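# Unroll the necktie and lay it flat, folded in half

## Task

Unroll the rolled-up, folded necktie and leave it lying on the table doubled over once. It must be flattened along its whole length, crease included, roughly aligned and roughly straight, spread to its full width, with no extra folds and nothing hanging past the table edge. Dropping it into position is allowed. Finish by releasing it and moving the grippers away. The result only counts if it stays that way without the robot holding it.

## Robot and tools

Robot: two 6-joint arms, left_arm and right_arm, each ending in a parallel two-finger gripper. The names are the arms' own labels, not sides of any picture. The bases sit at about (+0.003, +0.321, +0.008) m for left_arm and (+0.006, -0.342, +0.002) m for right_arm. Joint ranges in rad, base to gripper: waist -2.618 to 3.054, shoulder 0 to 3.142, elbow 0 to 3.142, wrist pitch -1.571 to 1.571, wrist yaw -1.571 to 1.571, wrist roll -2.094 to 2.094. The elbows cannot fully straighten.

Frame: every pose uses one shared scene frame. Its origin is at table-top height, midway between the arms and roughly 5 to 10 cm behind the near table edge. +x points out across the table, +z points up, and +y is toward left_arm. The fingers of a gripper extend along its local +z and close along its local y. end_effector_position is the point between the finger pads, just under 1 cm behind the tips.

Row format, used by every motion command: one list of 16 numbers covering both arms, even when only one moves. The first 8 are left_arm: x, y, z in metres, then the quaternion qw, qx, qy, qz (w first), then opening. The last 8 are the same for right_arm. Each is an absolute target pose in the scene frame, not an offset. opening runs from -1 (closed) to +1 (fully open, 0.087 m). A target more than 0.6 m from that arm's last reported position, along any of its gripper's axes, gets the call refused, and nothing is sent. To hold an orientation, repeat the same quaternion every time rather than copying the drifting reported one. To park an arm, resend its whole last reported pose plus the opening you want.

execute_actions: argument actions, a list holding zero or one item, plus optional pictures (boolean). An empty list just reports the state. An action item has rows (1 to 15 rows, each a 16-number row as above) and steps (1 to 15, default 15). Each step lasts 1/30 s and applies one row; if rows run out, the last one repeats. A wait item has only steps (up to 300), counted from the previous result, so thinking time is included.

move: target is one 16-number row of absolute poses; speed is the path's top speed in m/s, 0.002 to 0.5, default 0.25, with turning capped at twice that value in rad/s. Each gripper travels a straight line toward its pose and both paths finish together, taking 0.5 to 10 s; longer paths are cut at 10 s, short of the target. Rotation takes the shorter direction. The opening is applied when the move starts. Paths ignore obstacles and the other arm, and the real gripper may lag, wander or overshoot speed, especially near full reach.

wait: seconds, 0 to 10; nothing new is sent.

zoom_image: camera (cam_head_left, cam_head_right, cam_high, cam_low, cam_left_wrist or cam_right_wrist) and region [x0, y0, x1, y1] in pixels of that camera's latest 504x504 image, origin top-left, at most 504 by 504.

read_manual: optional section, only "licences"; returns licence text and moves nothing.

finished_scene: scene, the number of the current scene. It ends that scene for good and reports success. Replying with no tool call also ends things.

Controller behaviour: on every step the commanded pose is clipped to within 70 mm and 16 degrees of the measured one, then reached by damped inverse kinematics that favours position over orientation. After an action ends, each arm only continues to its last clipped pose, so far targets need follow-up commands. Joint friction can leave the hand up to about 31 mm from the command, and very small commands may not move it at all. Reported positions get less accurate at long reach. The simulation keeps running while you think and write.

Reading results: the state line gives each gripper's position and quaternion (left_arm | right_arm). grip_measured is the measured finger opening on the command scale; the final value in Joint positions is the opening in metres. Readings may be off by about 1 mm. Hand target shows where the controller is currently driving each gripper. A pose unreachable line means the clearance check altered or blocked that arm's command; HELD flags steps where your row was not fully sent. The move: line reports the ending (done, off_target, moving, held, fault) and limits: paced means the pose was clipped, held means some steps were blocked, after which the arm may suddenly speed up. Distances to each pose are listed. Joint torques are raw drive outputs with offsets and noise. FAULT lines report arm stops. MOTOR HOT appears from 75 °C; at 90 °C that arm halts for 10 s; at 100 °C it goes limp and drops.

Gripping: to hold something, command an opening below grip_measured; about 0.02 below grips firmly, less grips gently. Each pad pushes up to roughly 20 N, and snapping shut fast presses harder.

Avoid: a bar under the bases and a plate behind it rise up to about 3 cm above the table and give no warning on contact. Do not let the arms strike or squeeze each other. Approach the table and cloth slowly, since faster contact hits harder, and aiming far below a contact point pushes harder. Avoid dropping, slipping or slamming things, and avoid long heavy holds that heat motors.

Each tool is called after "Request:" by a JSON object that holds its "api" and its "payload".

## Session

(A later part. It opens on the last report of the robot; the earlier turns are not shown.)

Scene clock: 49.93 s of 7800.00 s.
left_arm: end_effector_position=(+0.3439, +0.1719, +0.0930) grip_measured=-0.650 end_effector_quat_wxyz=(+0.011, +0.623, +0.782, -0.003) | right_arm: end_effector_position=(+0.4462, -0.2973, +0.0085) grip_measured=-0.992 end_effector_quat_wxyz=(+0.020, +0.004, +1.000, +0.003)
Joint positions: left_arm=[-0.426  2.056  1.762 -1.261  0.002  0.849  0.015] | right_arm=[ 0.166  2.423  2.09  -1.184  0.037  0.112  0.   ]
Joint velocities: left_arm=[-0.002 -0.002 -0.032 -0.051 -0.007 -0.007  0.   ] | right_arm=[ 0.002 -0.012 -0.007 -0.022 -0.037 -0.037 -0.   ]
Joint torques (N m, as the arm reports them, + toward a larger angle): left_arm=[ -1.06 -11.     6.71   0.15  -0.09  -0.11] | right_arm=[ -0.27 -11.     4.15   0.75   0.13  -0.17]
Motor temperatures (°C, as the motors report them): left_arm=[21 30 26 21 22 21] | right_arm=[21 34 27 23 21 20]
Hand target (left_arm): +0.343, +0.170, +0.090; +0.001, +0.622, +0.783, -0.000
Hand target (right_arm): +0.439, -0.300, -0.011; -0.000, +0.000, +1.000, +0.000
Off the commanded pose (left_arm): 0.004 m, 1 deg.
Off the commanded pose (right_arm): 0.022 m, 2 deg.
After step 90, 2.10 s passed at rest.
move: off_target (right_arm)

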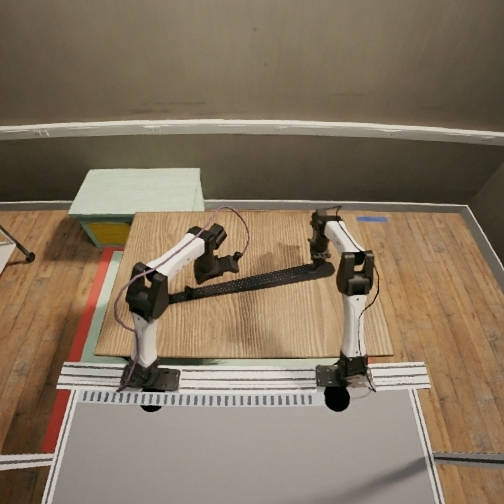

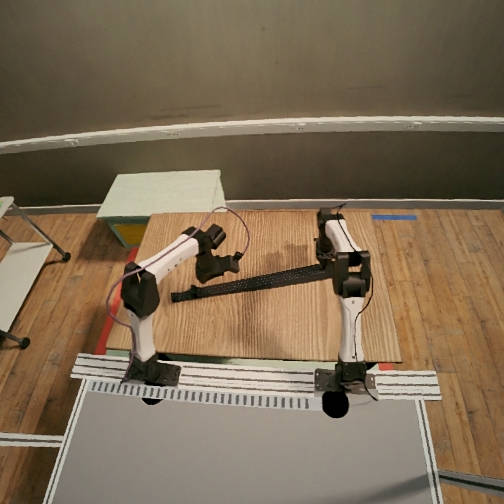

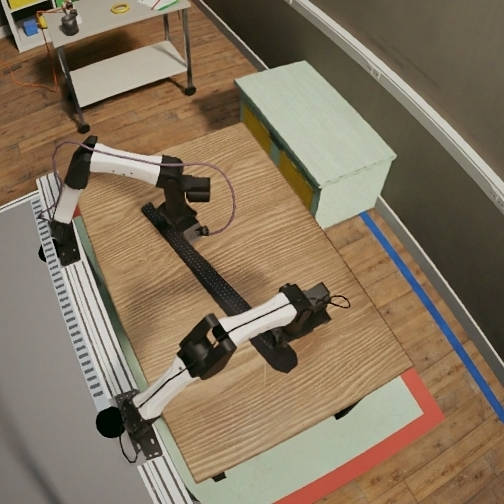

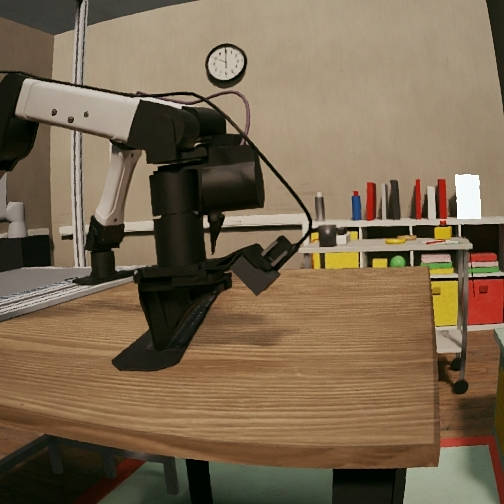

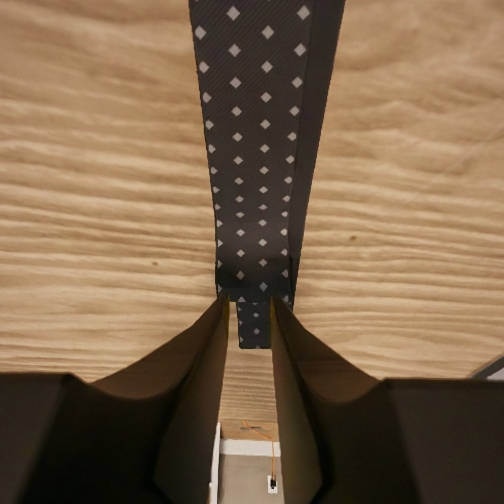

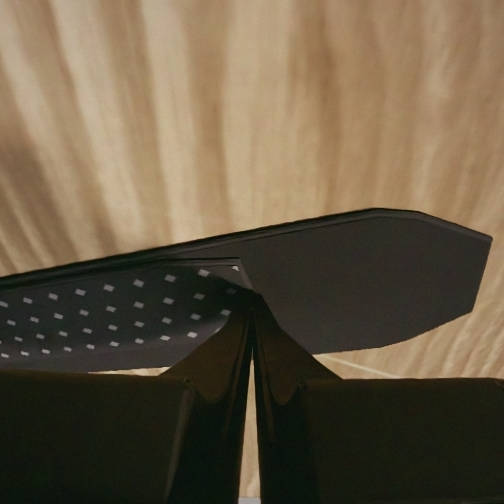

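Request:
{"api": "move", "payload": {"target": [0.345,0.17,0.09,0,0.622,0.783,0,-0.65,0.44,-0.265,0.04,0,0,1,0,-1], "speed": 0.08}}

Request:
{"api": "move", "payload": {"target": [0.345,0.17,0.09,0,0.622,0.783,0,-0.65,0.44,-0.265,-0.015,0,0,1,0,-1], "speed": 0.05}}

Request:
{"api": "move", "payload": {"target": [0.345,0.17,0.09,0,0.622,0.783,0,-0.65,0.457,-0.345,-0.015,0,0,1,0,-1], "speed": 0.03}}

Scene clock: 57.80 s of 7800.00 s.
left_arm: end_effector_position=(+0.3450, +0.1715, +0.0927) grip_measured=-0.650 end_effector_quat_wxyz=(+0.009, +0.623, +0.782, -0.003) | right_arm: end_effector_position=(+0.4454, -0.2685, +0.0447) grip_measured=-0.992 end_effector_quat_wxyz=(+0.015, +0.000, +1.000, +0.004)
Joint positions: left_arm=[-0.426  2.064  1.772 -1.267  0.001  0.849  0.015] | right_arm=[ 0.229  2.451  2.279 -1.356  0.037  0.168  0.   ]
Joint velocities: left_arm=[ 0.007  0.002  0.022  0.051 -0.037  0.007 -0.   ] | right_arm=[ 0.002 -0.002  0.007 -0.007 -0.066  0.051 -0.001]
Joint torques (N m, as the arm reports them, + toward a larger angle): left_arm=[ -1.07 -11.08   6.81   0.12  -0.07  -0.1 ] | right_arm=[  0.72 -11.58   7.41   0.4    0.22   0.05]
Motor temperatures (°C, as the motors report them): left_arm=[21 31 27 21 22 21] | right_arm=[21 36 27 23 21 20]
Hand target (left_arm): +0.345, +0.170, +0.090; +0.000, +0.622, +0.783, -0.000
Hand target (right_arm): +0.441, -0.265, +0.040; +0.000, +0.000, +1.000, -0.001
Off the commanded pose (left_arm): 0.003 m, 1 deg.
Off the commanded pose (right_arm): 0.008 m, 2 deg.
After step 90, 3.70 s passed at rest.
move: done

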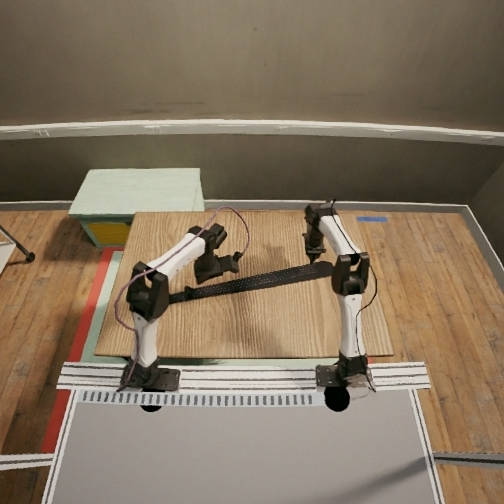

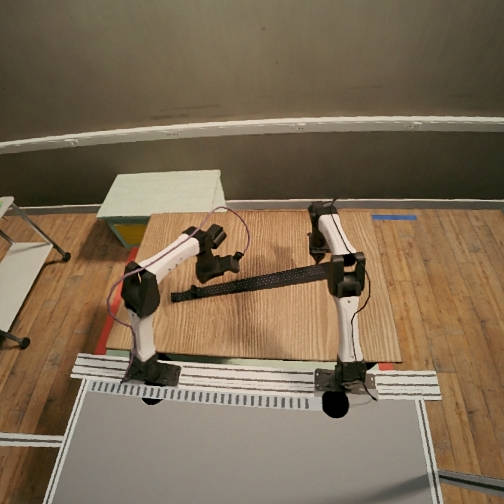

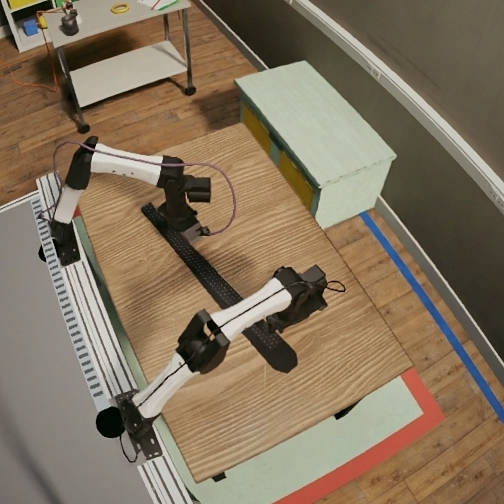

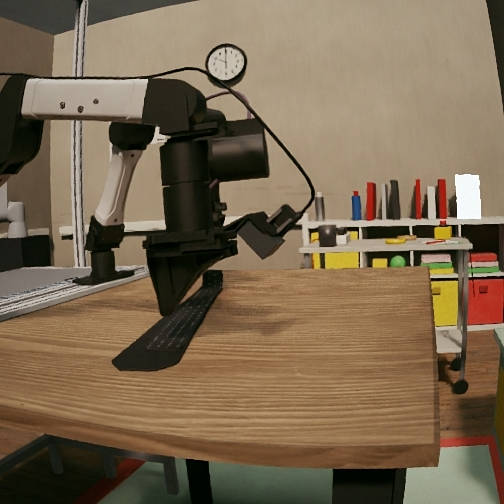

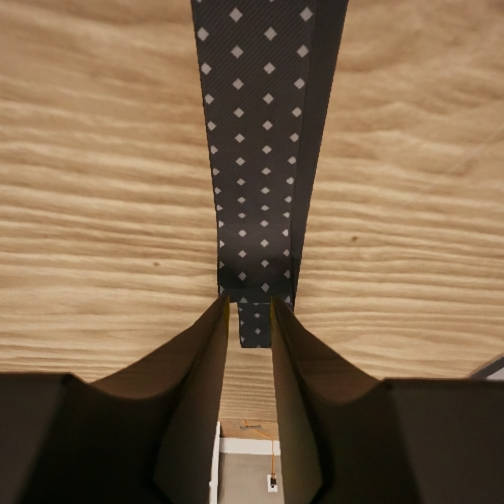

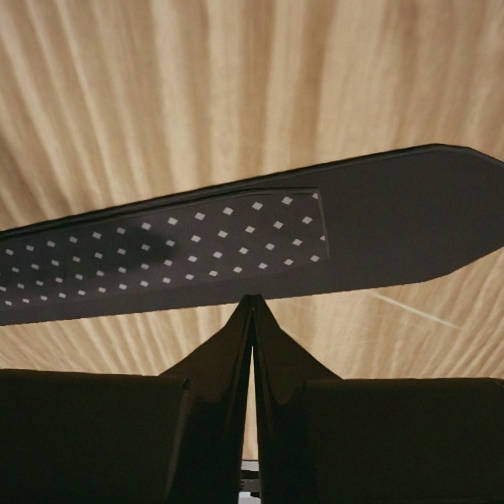

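Scene clock: 59.23 s of 7800.00 s.
left_arm: end_effector_position=(+0.3450, +0.1715, +0.0927) grip_measured=-0.650 end_effector_quat_wxyz=(+0.009, +0.623, +0.782, -0.002) | right_arm: end_effector_position=(+0.4423, -0.2675, +0.0076) grip_measured=-0.992 end_effector_quat_wxyz=(+0.011, -0.000, +1.000, +0.003)
Joint positions: left_arm=[-0.426  2.064  1.772 -1.267  0.001  0.849  0.015] | right_arm=[ 0.229  2.451  2.13  -1.217  0.037  0.168  0.   ]
Joint velocities: left_arm=[-0.002  0.002 -0.002  0.051 -0.007  0.051 -0.   ] | right_arm=[ 0.002  0.012  0.002 -0.081  0.037  0.022 -0.001]
Joint torques (N m, as the arm reports them, + toward a larger angle): left_arm=[ -1.1  -11.08   6.77   0.14  -0.08  -0.12] | right_arm=[  0.33 -11.31   3.28   0.97   0.18   0.  ]
Motor temperatures (°C, as the motors report them): left_arm=[21 31 27 21 22 21] | right_arm=[21 36 27 23 21 20]
Hand target (left_arm): +0.345, +0.170, +0.090; +0.000, +0.622, +0.783, +0.000
Hand target (right_arm): +0.438, -0.265, -0.014; -0.001, +0.000, +1.000, -0.000
Off the commanded pose (left_arm): 0.003 m, 1 deg.
Off the commanded pose (right_arm): 0.023 m, 1 deg.
move: off_target (right_arm)

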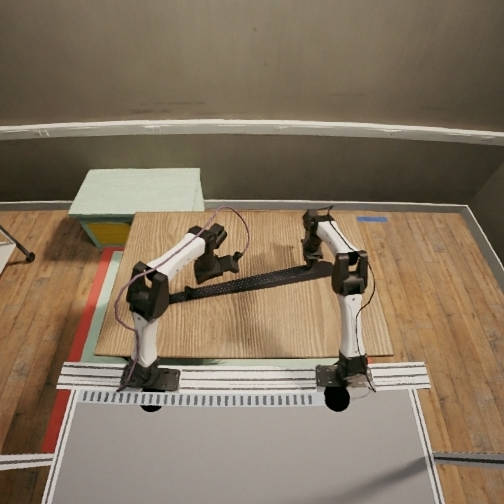

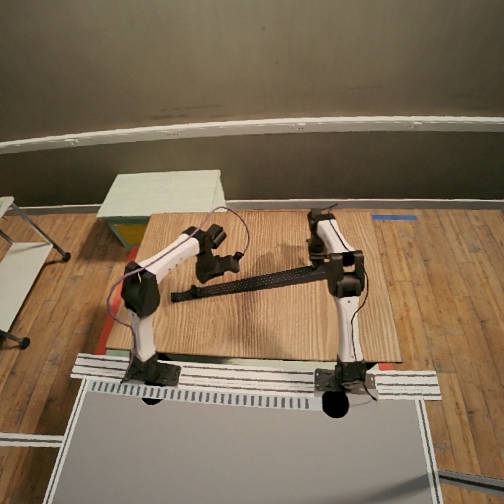

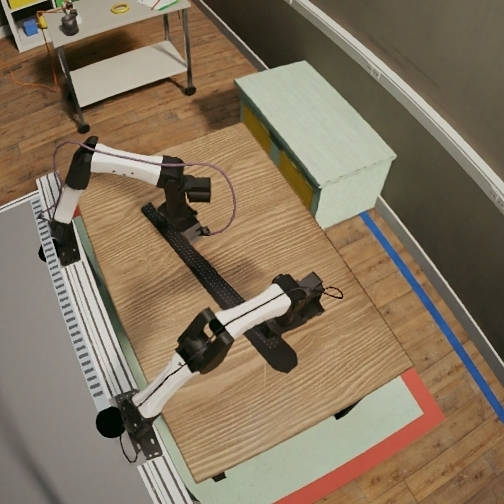

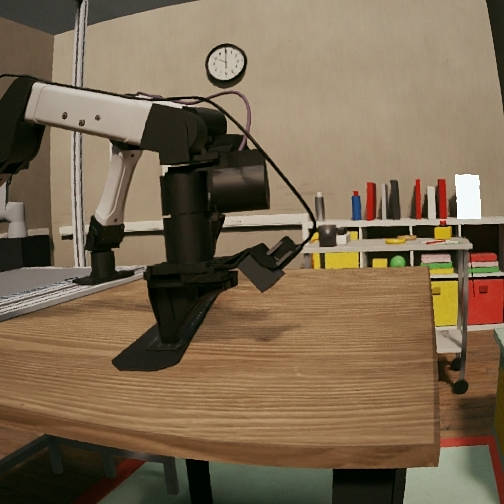

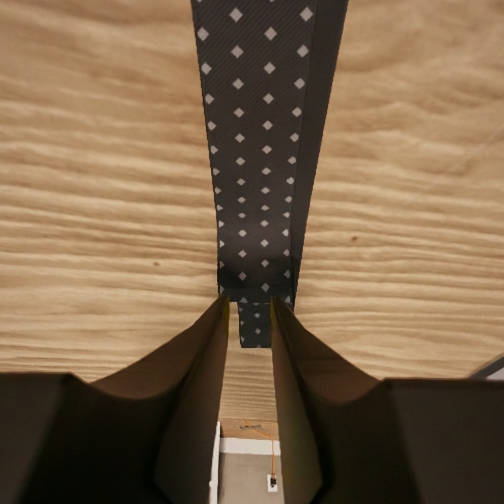

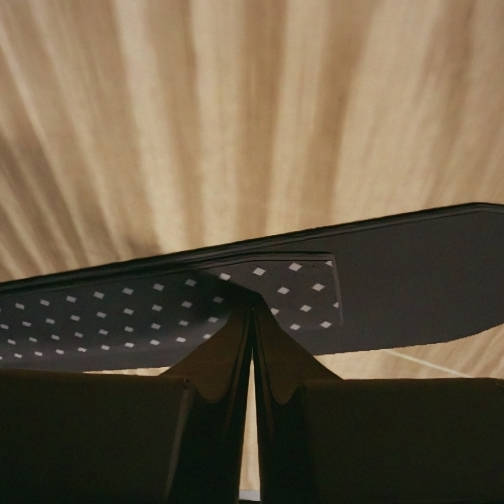

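Scene clock: 62.27 s of 7800.00 s.
left_arm: end_effector_position=(+0.3450, +0.1715, +0.0927) grip_measured=-0.650 end_effector_quat_wxyz=(+0.009, +0.623, +0.782, -0.002) | right_arm: end_effector_position=(+0.4600, -0.3359, +0.0081) grip_measured=-0.992 end_effector_quat_wxyz=(+0.023, +0.006, +1.000, +0.014)
Joint positions: left_arm=[-0.426  2.064  1.772 -1.267  0.001  0.849  0.015] | right_arm=[ 0.075  2.472  2.185 -1.219  0.009  0.026  0.   ]
Joint velocities: left_arm=[-0.032 -0.017  0.007  0.037 -0.007 -0.037  0.001] | right_arm=[-0.012  0.002  0.022 -0.037  0.007 -0.125 -0.001]
Joint torques (N m, as the arm reports them, + toward a larger angle): left_arm=[ -1.06 -11.09   6.8    0.13  -0.09  -0.11] | right_arm=[-0.75 -9.62  6.54  0.67  0.38 -0.29]
Motor temperatures (°C, as the motors report them): left_arm=[21 31 27 20 22 21] | right_arm=[21 36 27 23 21 20]
Hand target (left_arm): +0.345, +0.170, +0.090; +0.000, +0.622, +0.783, +0.000
Hand target (right_arm): +0.456, -0.344, -0.014; +0.001, +0.000, +1.000, +0.003
Off the commanded pose (left_arm): 0.003 m, 1 deg.
Off the commanded pose (right_arm): 0.025 m, 3 deg.
move: off_target (right_arm)

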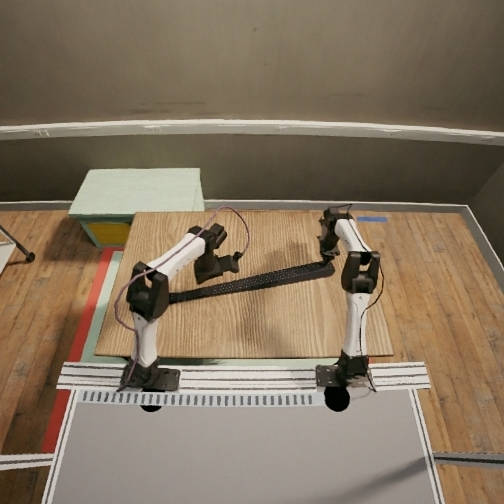

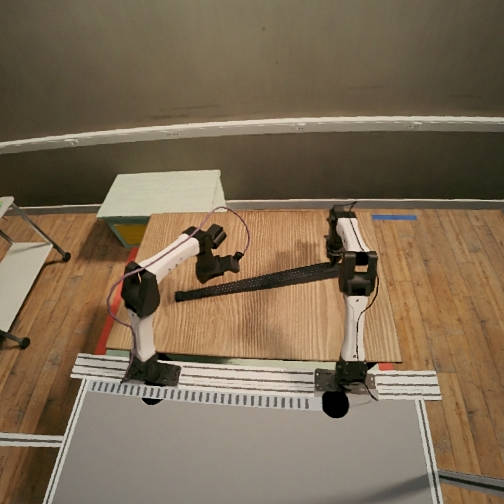

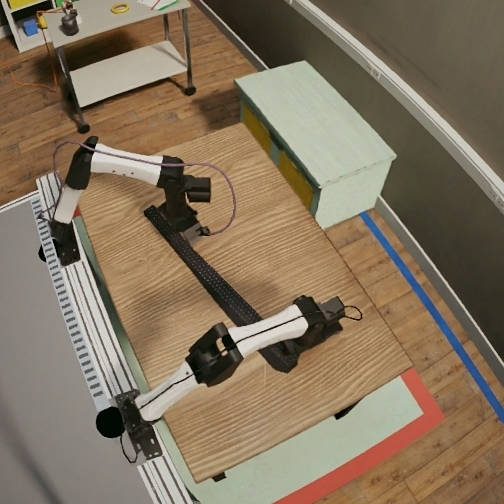

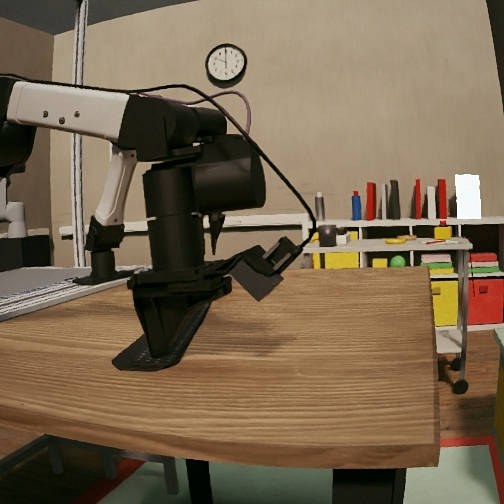

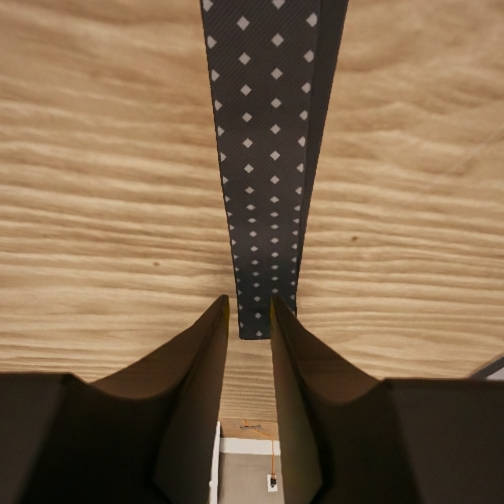

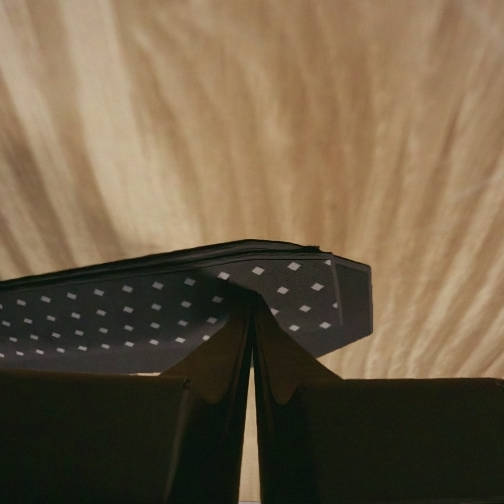

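Restored. Look at the fold end from the side.

Request:
{"api": "move", "payload": {"target": [0.30,0.27,0.07,0,0,1,0,-0.65,0.457,-0.345,-0.015,0,0,1,0,-1], "speed": 0.15}}

Scene clock: 69.17 s of 7800.00 s.
left_arm: end_effector_position=(+0.3041, +0.2685, +0.0690) grip_measured=-0.650 end_effector_quat_wxyz=(-0.002, +0.009, +1.000, +0.003) | right_arm: end_effector_position=(+0.4600, -0.3365, +0.0082) grip_measured=-0.992 end_effector_quat_wxyz=(+0.024, +0.004, +1.000, +0.013)
Joint positions: left_arm=[-0.091  1.89   1.431 -1.12  -0.013 -0.145  0.015] | right_arm=[ 0.075  2.472  2.185 -1.219  0.012  0.022  0.   ]
Joint velocities: left_arm=[-0.002  0.002 -0.002  0.007  0.037 -0.066 -0.   ] | right_arm=[-0.002 -0.002  0.002 -0.007 -0.007 -0.007  0.001]
Joint torques (N m, as the arm reports them, + toward a larger angle): left_arm=[ -0.09 -12.22   3.8    0.34  -0.12  -0.12] | right_arm=[-0.62 -9.44  6.78  0.64  0.36 -0.22]
Motor temperatures (°C, as the motors report them): left_arm=[21 32 27 20 22 21] | right_arm=[21 37 27 23 21 20]
Hand target (left_arm): +0.302, +0.271, +0.068; +0.000, +0.000, +1.000, +0.005
Hand target (right_arm): +0.456, -0.345, -0.014; +0.000, +0.000, +1.000, +0.001
Off the commanded pose (left_arm): 0.004 m, 1 deg.
Off the commanded pose (right_arm): 0.025 m, 3 deg.
move: off_target (right_arm)

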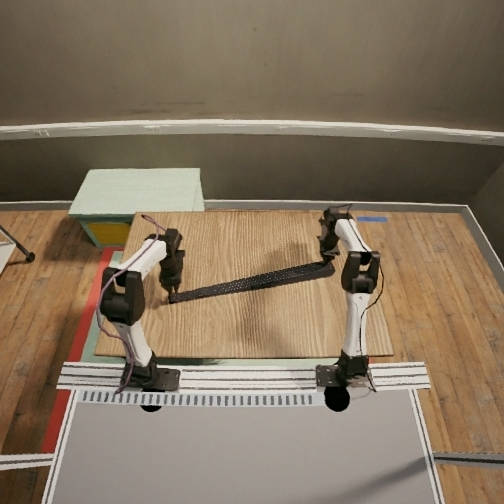

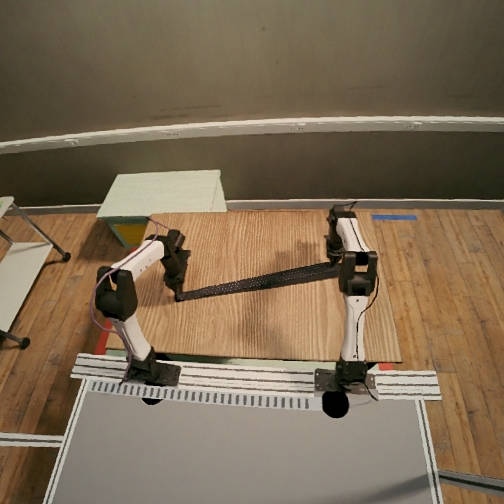

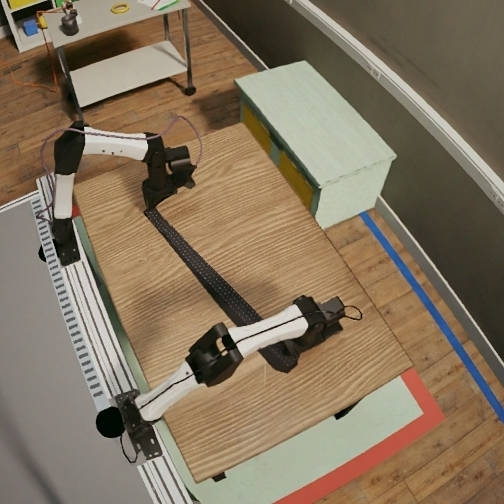

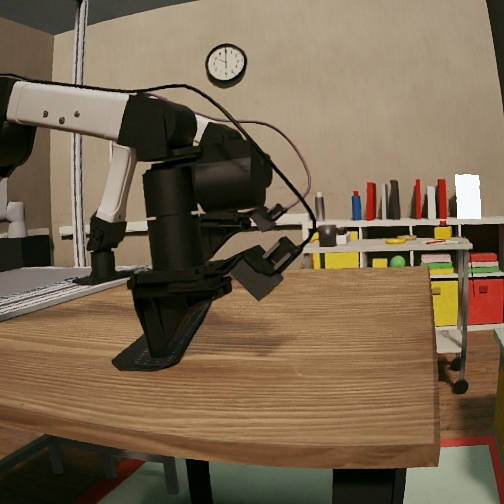

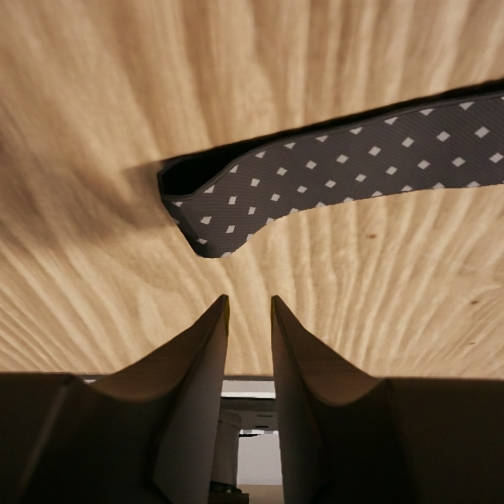

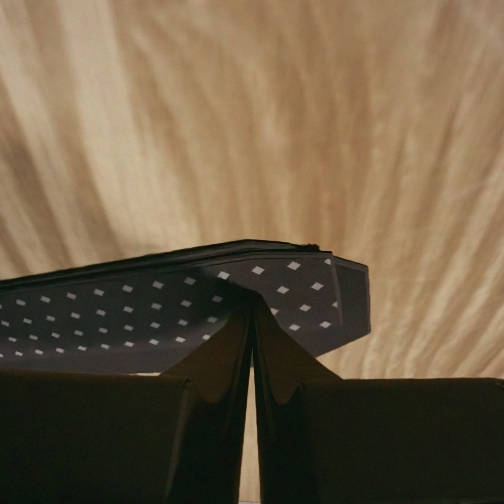

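Request:
{"api": "move", "payload": {"target": [0.303,0.283,0.0,0,0,1,0,-0.65,0.457,-0.345,-0.015,0,0,1,0,-1], "speed": 0.04}}

Request:
{"api": "move", "payload": {"target": [0.30,0.27,0.07,0,0,1,0,-0.65,0.457,-0.345,-0.015,0,0,1,0,-1], "speed": 0.06}}

Scene clock: 76.40 s of 7800.00 s.
left_arm: end_effector_position=(+0.3075, +0.2787, +0.0195) grip_measured=-0.650 end_effector_quat_wxyz=(+0.008, -0.002, +1.000, -0.002) | right_arm: end_effector_position=(+0.4600, -0.3367, +0.0081) grip_measured=-0.992 end_effector_quat_wxyz=(+0.023, +0.004, +1.000, +0.012)
Joint positions: left_arm=[-0.054  1.932  1.286 -0.91  -0.006 -0.128  0.015] | right_arm=[ 0.075  2.472  2.185 -1.219  0.013  0.021  0.   ]
Joint velocities: left_arm=[-0.002 -0.002  0.002  0.095 -0.007  0.022  0.001] | right_arm=[-0.002  0.007  0.002  0.037  0.007 -0.007 -0.001]
Joint torques (N m, as the arm reports them, + toward a larger angle): left_arm=[ 0.27 -8.27  2.39  0.79 -0.15  0.05] | right_arm=[-0.42 -9.46  6.66  0.68  0.42 -0.19]
Motor temperatures (°C, as the motors report them): left_arm=[21 32 27 20 22 21] | right_arm=[21 37 28 23 21 20]
Hand target (left_arm): +0.304, +0.283, +0.001; -0.001, -0.000, +1.000, +0.001
Hand target (right_arm): +0.456, -0.345, -0.014; +0.000, +0.000, +1.000, +0.001
Off the commanded pose (left_arm): 0.020 m, 1 deg.
Off the commanded pose (right_arm): 0.025 m, 3 deg.
After step 90, 2.23 s passed at rest.
move: off_target (left_arm, right_arm)

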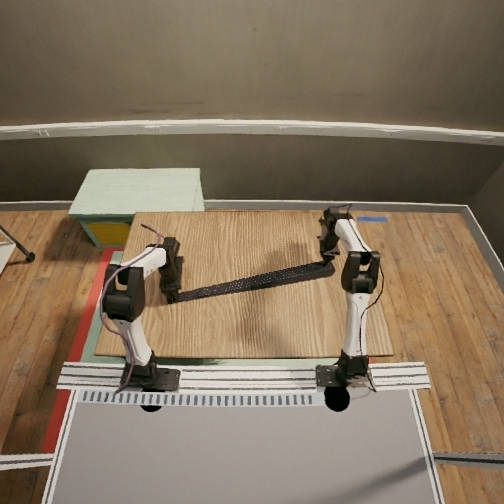

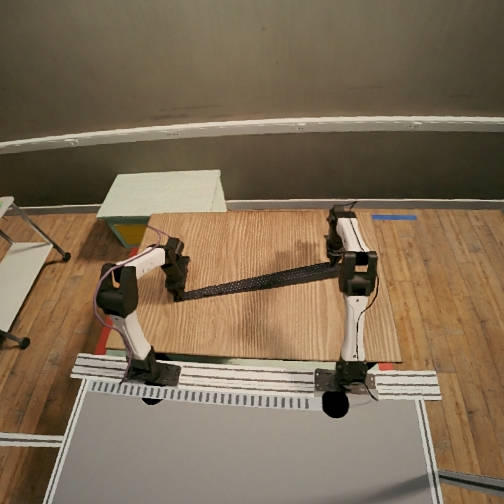

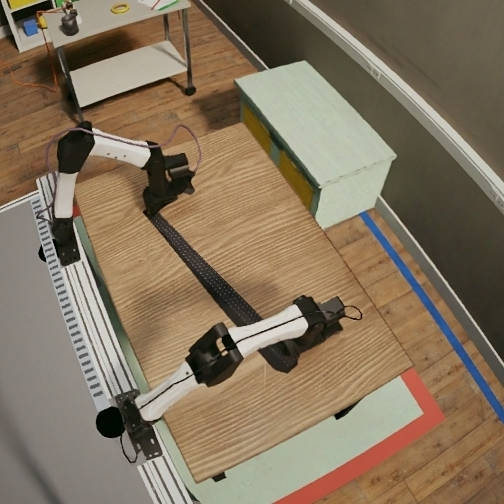

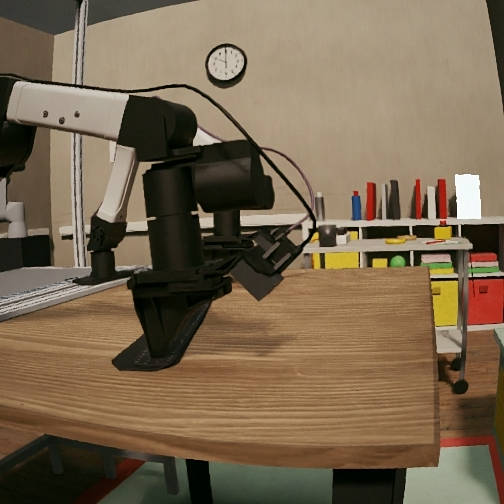

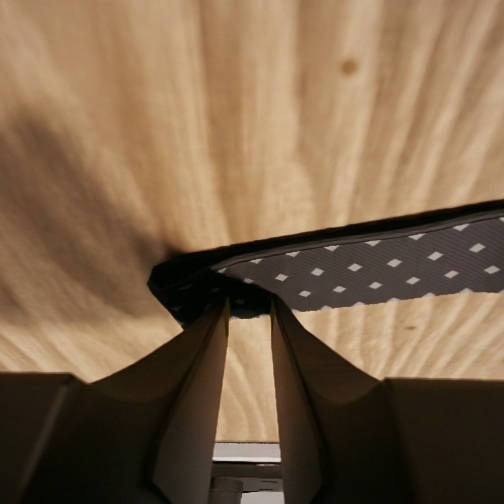

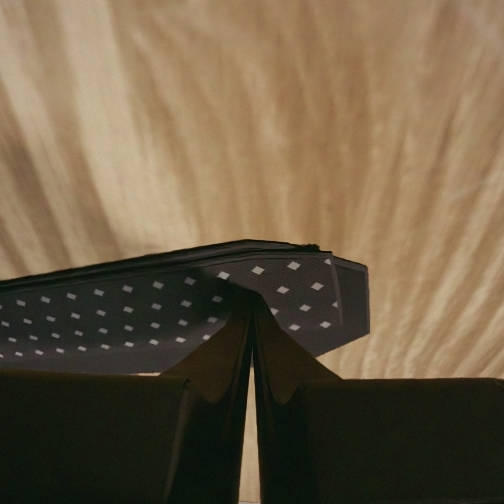

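Scene clock: 77.77 s of 7800.00 s.
left_arm: end_effector_position=(+0.2972, +0.2730, +0.0626) grip_measured=-0.650 end_effector_quat_wxyz=(-0.006, +0.001, +1.000, -0.000) | right_arm: end_effector_position=(+0.4600, -0.3370, +0.0079) grip_measured=-0.992 end_effector_quat_wxyz=(+0.023, +0.004, +1.000, +0.012)
Joint positions: left_arm=[-0.076  1.874  1.382 -1.094 -0.006 -0.146  0.015] | right_arm=[ 0.075  2.473  2.185 -1.219  0.014  0.021  0.   ]
Joint velocities: left_arm=[-0.007 -0.017 -0.012  0.007  0.007 -0.066 -0.001] | right_arm=[-0.007 -0.012 -0.002  0.066  0.037  0.007  0.   ]
Joint torques (N m, as the arm reports them, + toward a larger angle): left_arm=[ -1.22 -11.77   6.48   0.11  -0.09  -0.11] | right_arm=[-0.58 -9.43  6.85  0.64  0.37 -0.21]
Motor temperatures (°C, as the motors report them): left_arm=[21 32 27 20 22 21] | right_arm=[21 37 28 23 21 20]
Hand target (left_arm): +0.299, +0.270, +0.070; +0.000, -0.000, +1.000, -0.001
Hand target (right_arm): +0.456, -0.345, -0.014; +0.000, +0.000, +1.000, +0.001
Off the commanded pose (left_arm): 0.008 m, 1 deg.
Off the commanded pose (right_arm): 0.024 m, 3 deg.
move: off_target (right_arm)

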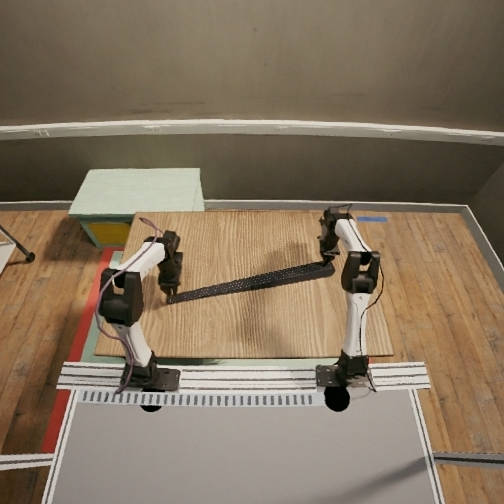

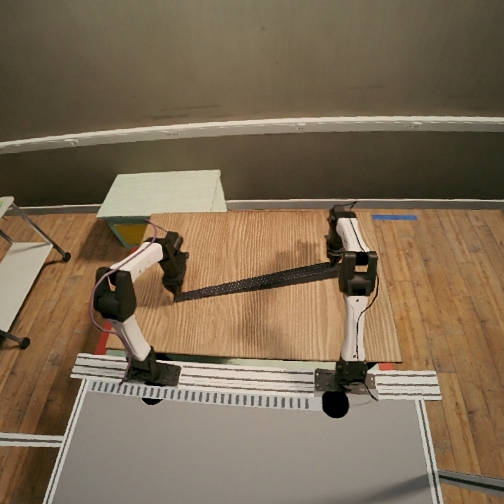

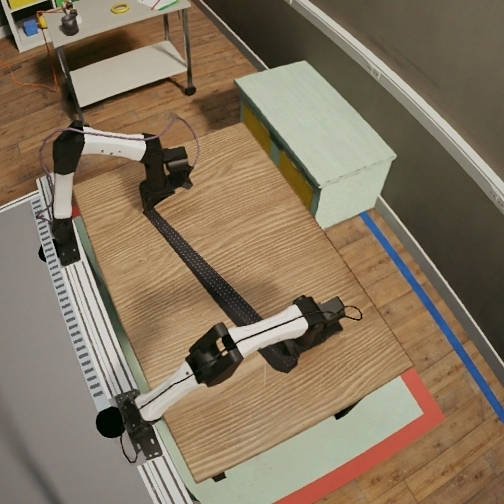

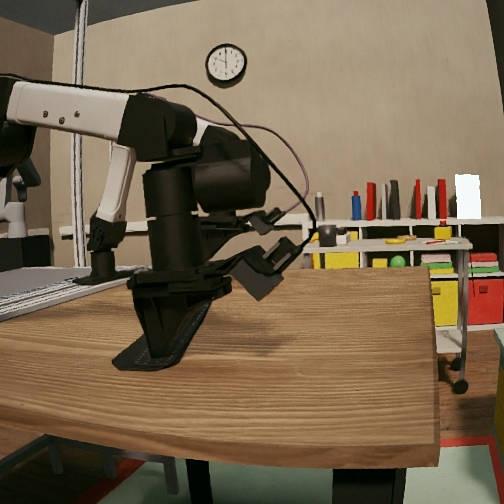

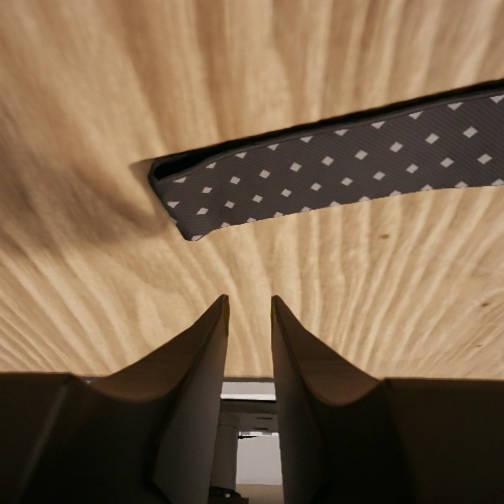

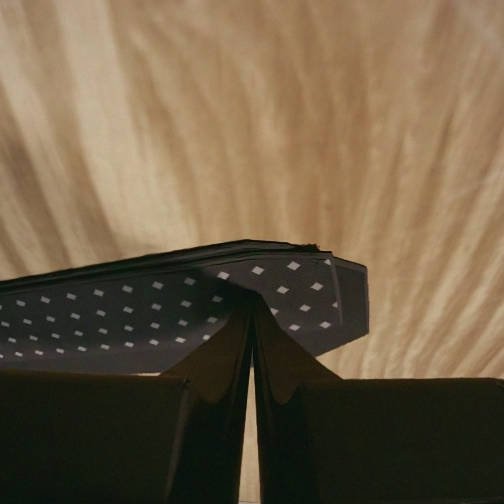

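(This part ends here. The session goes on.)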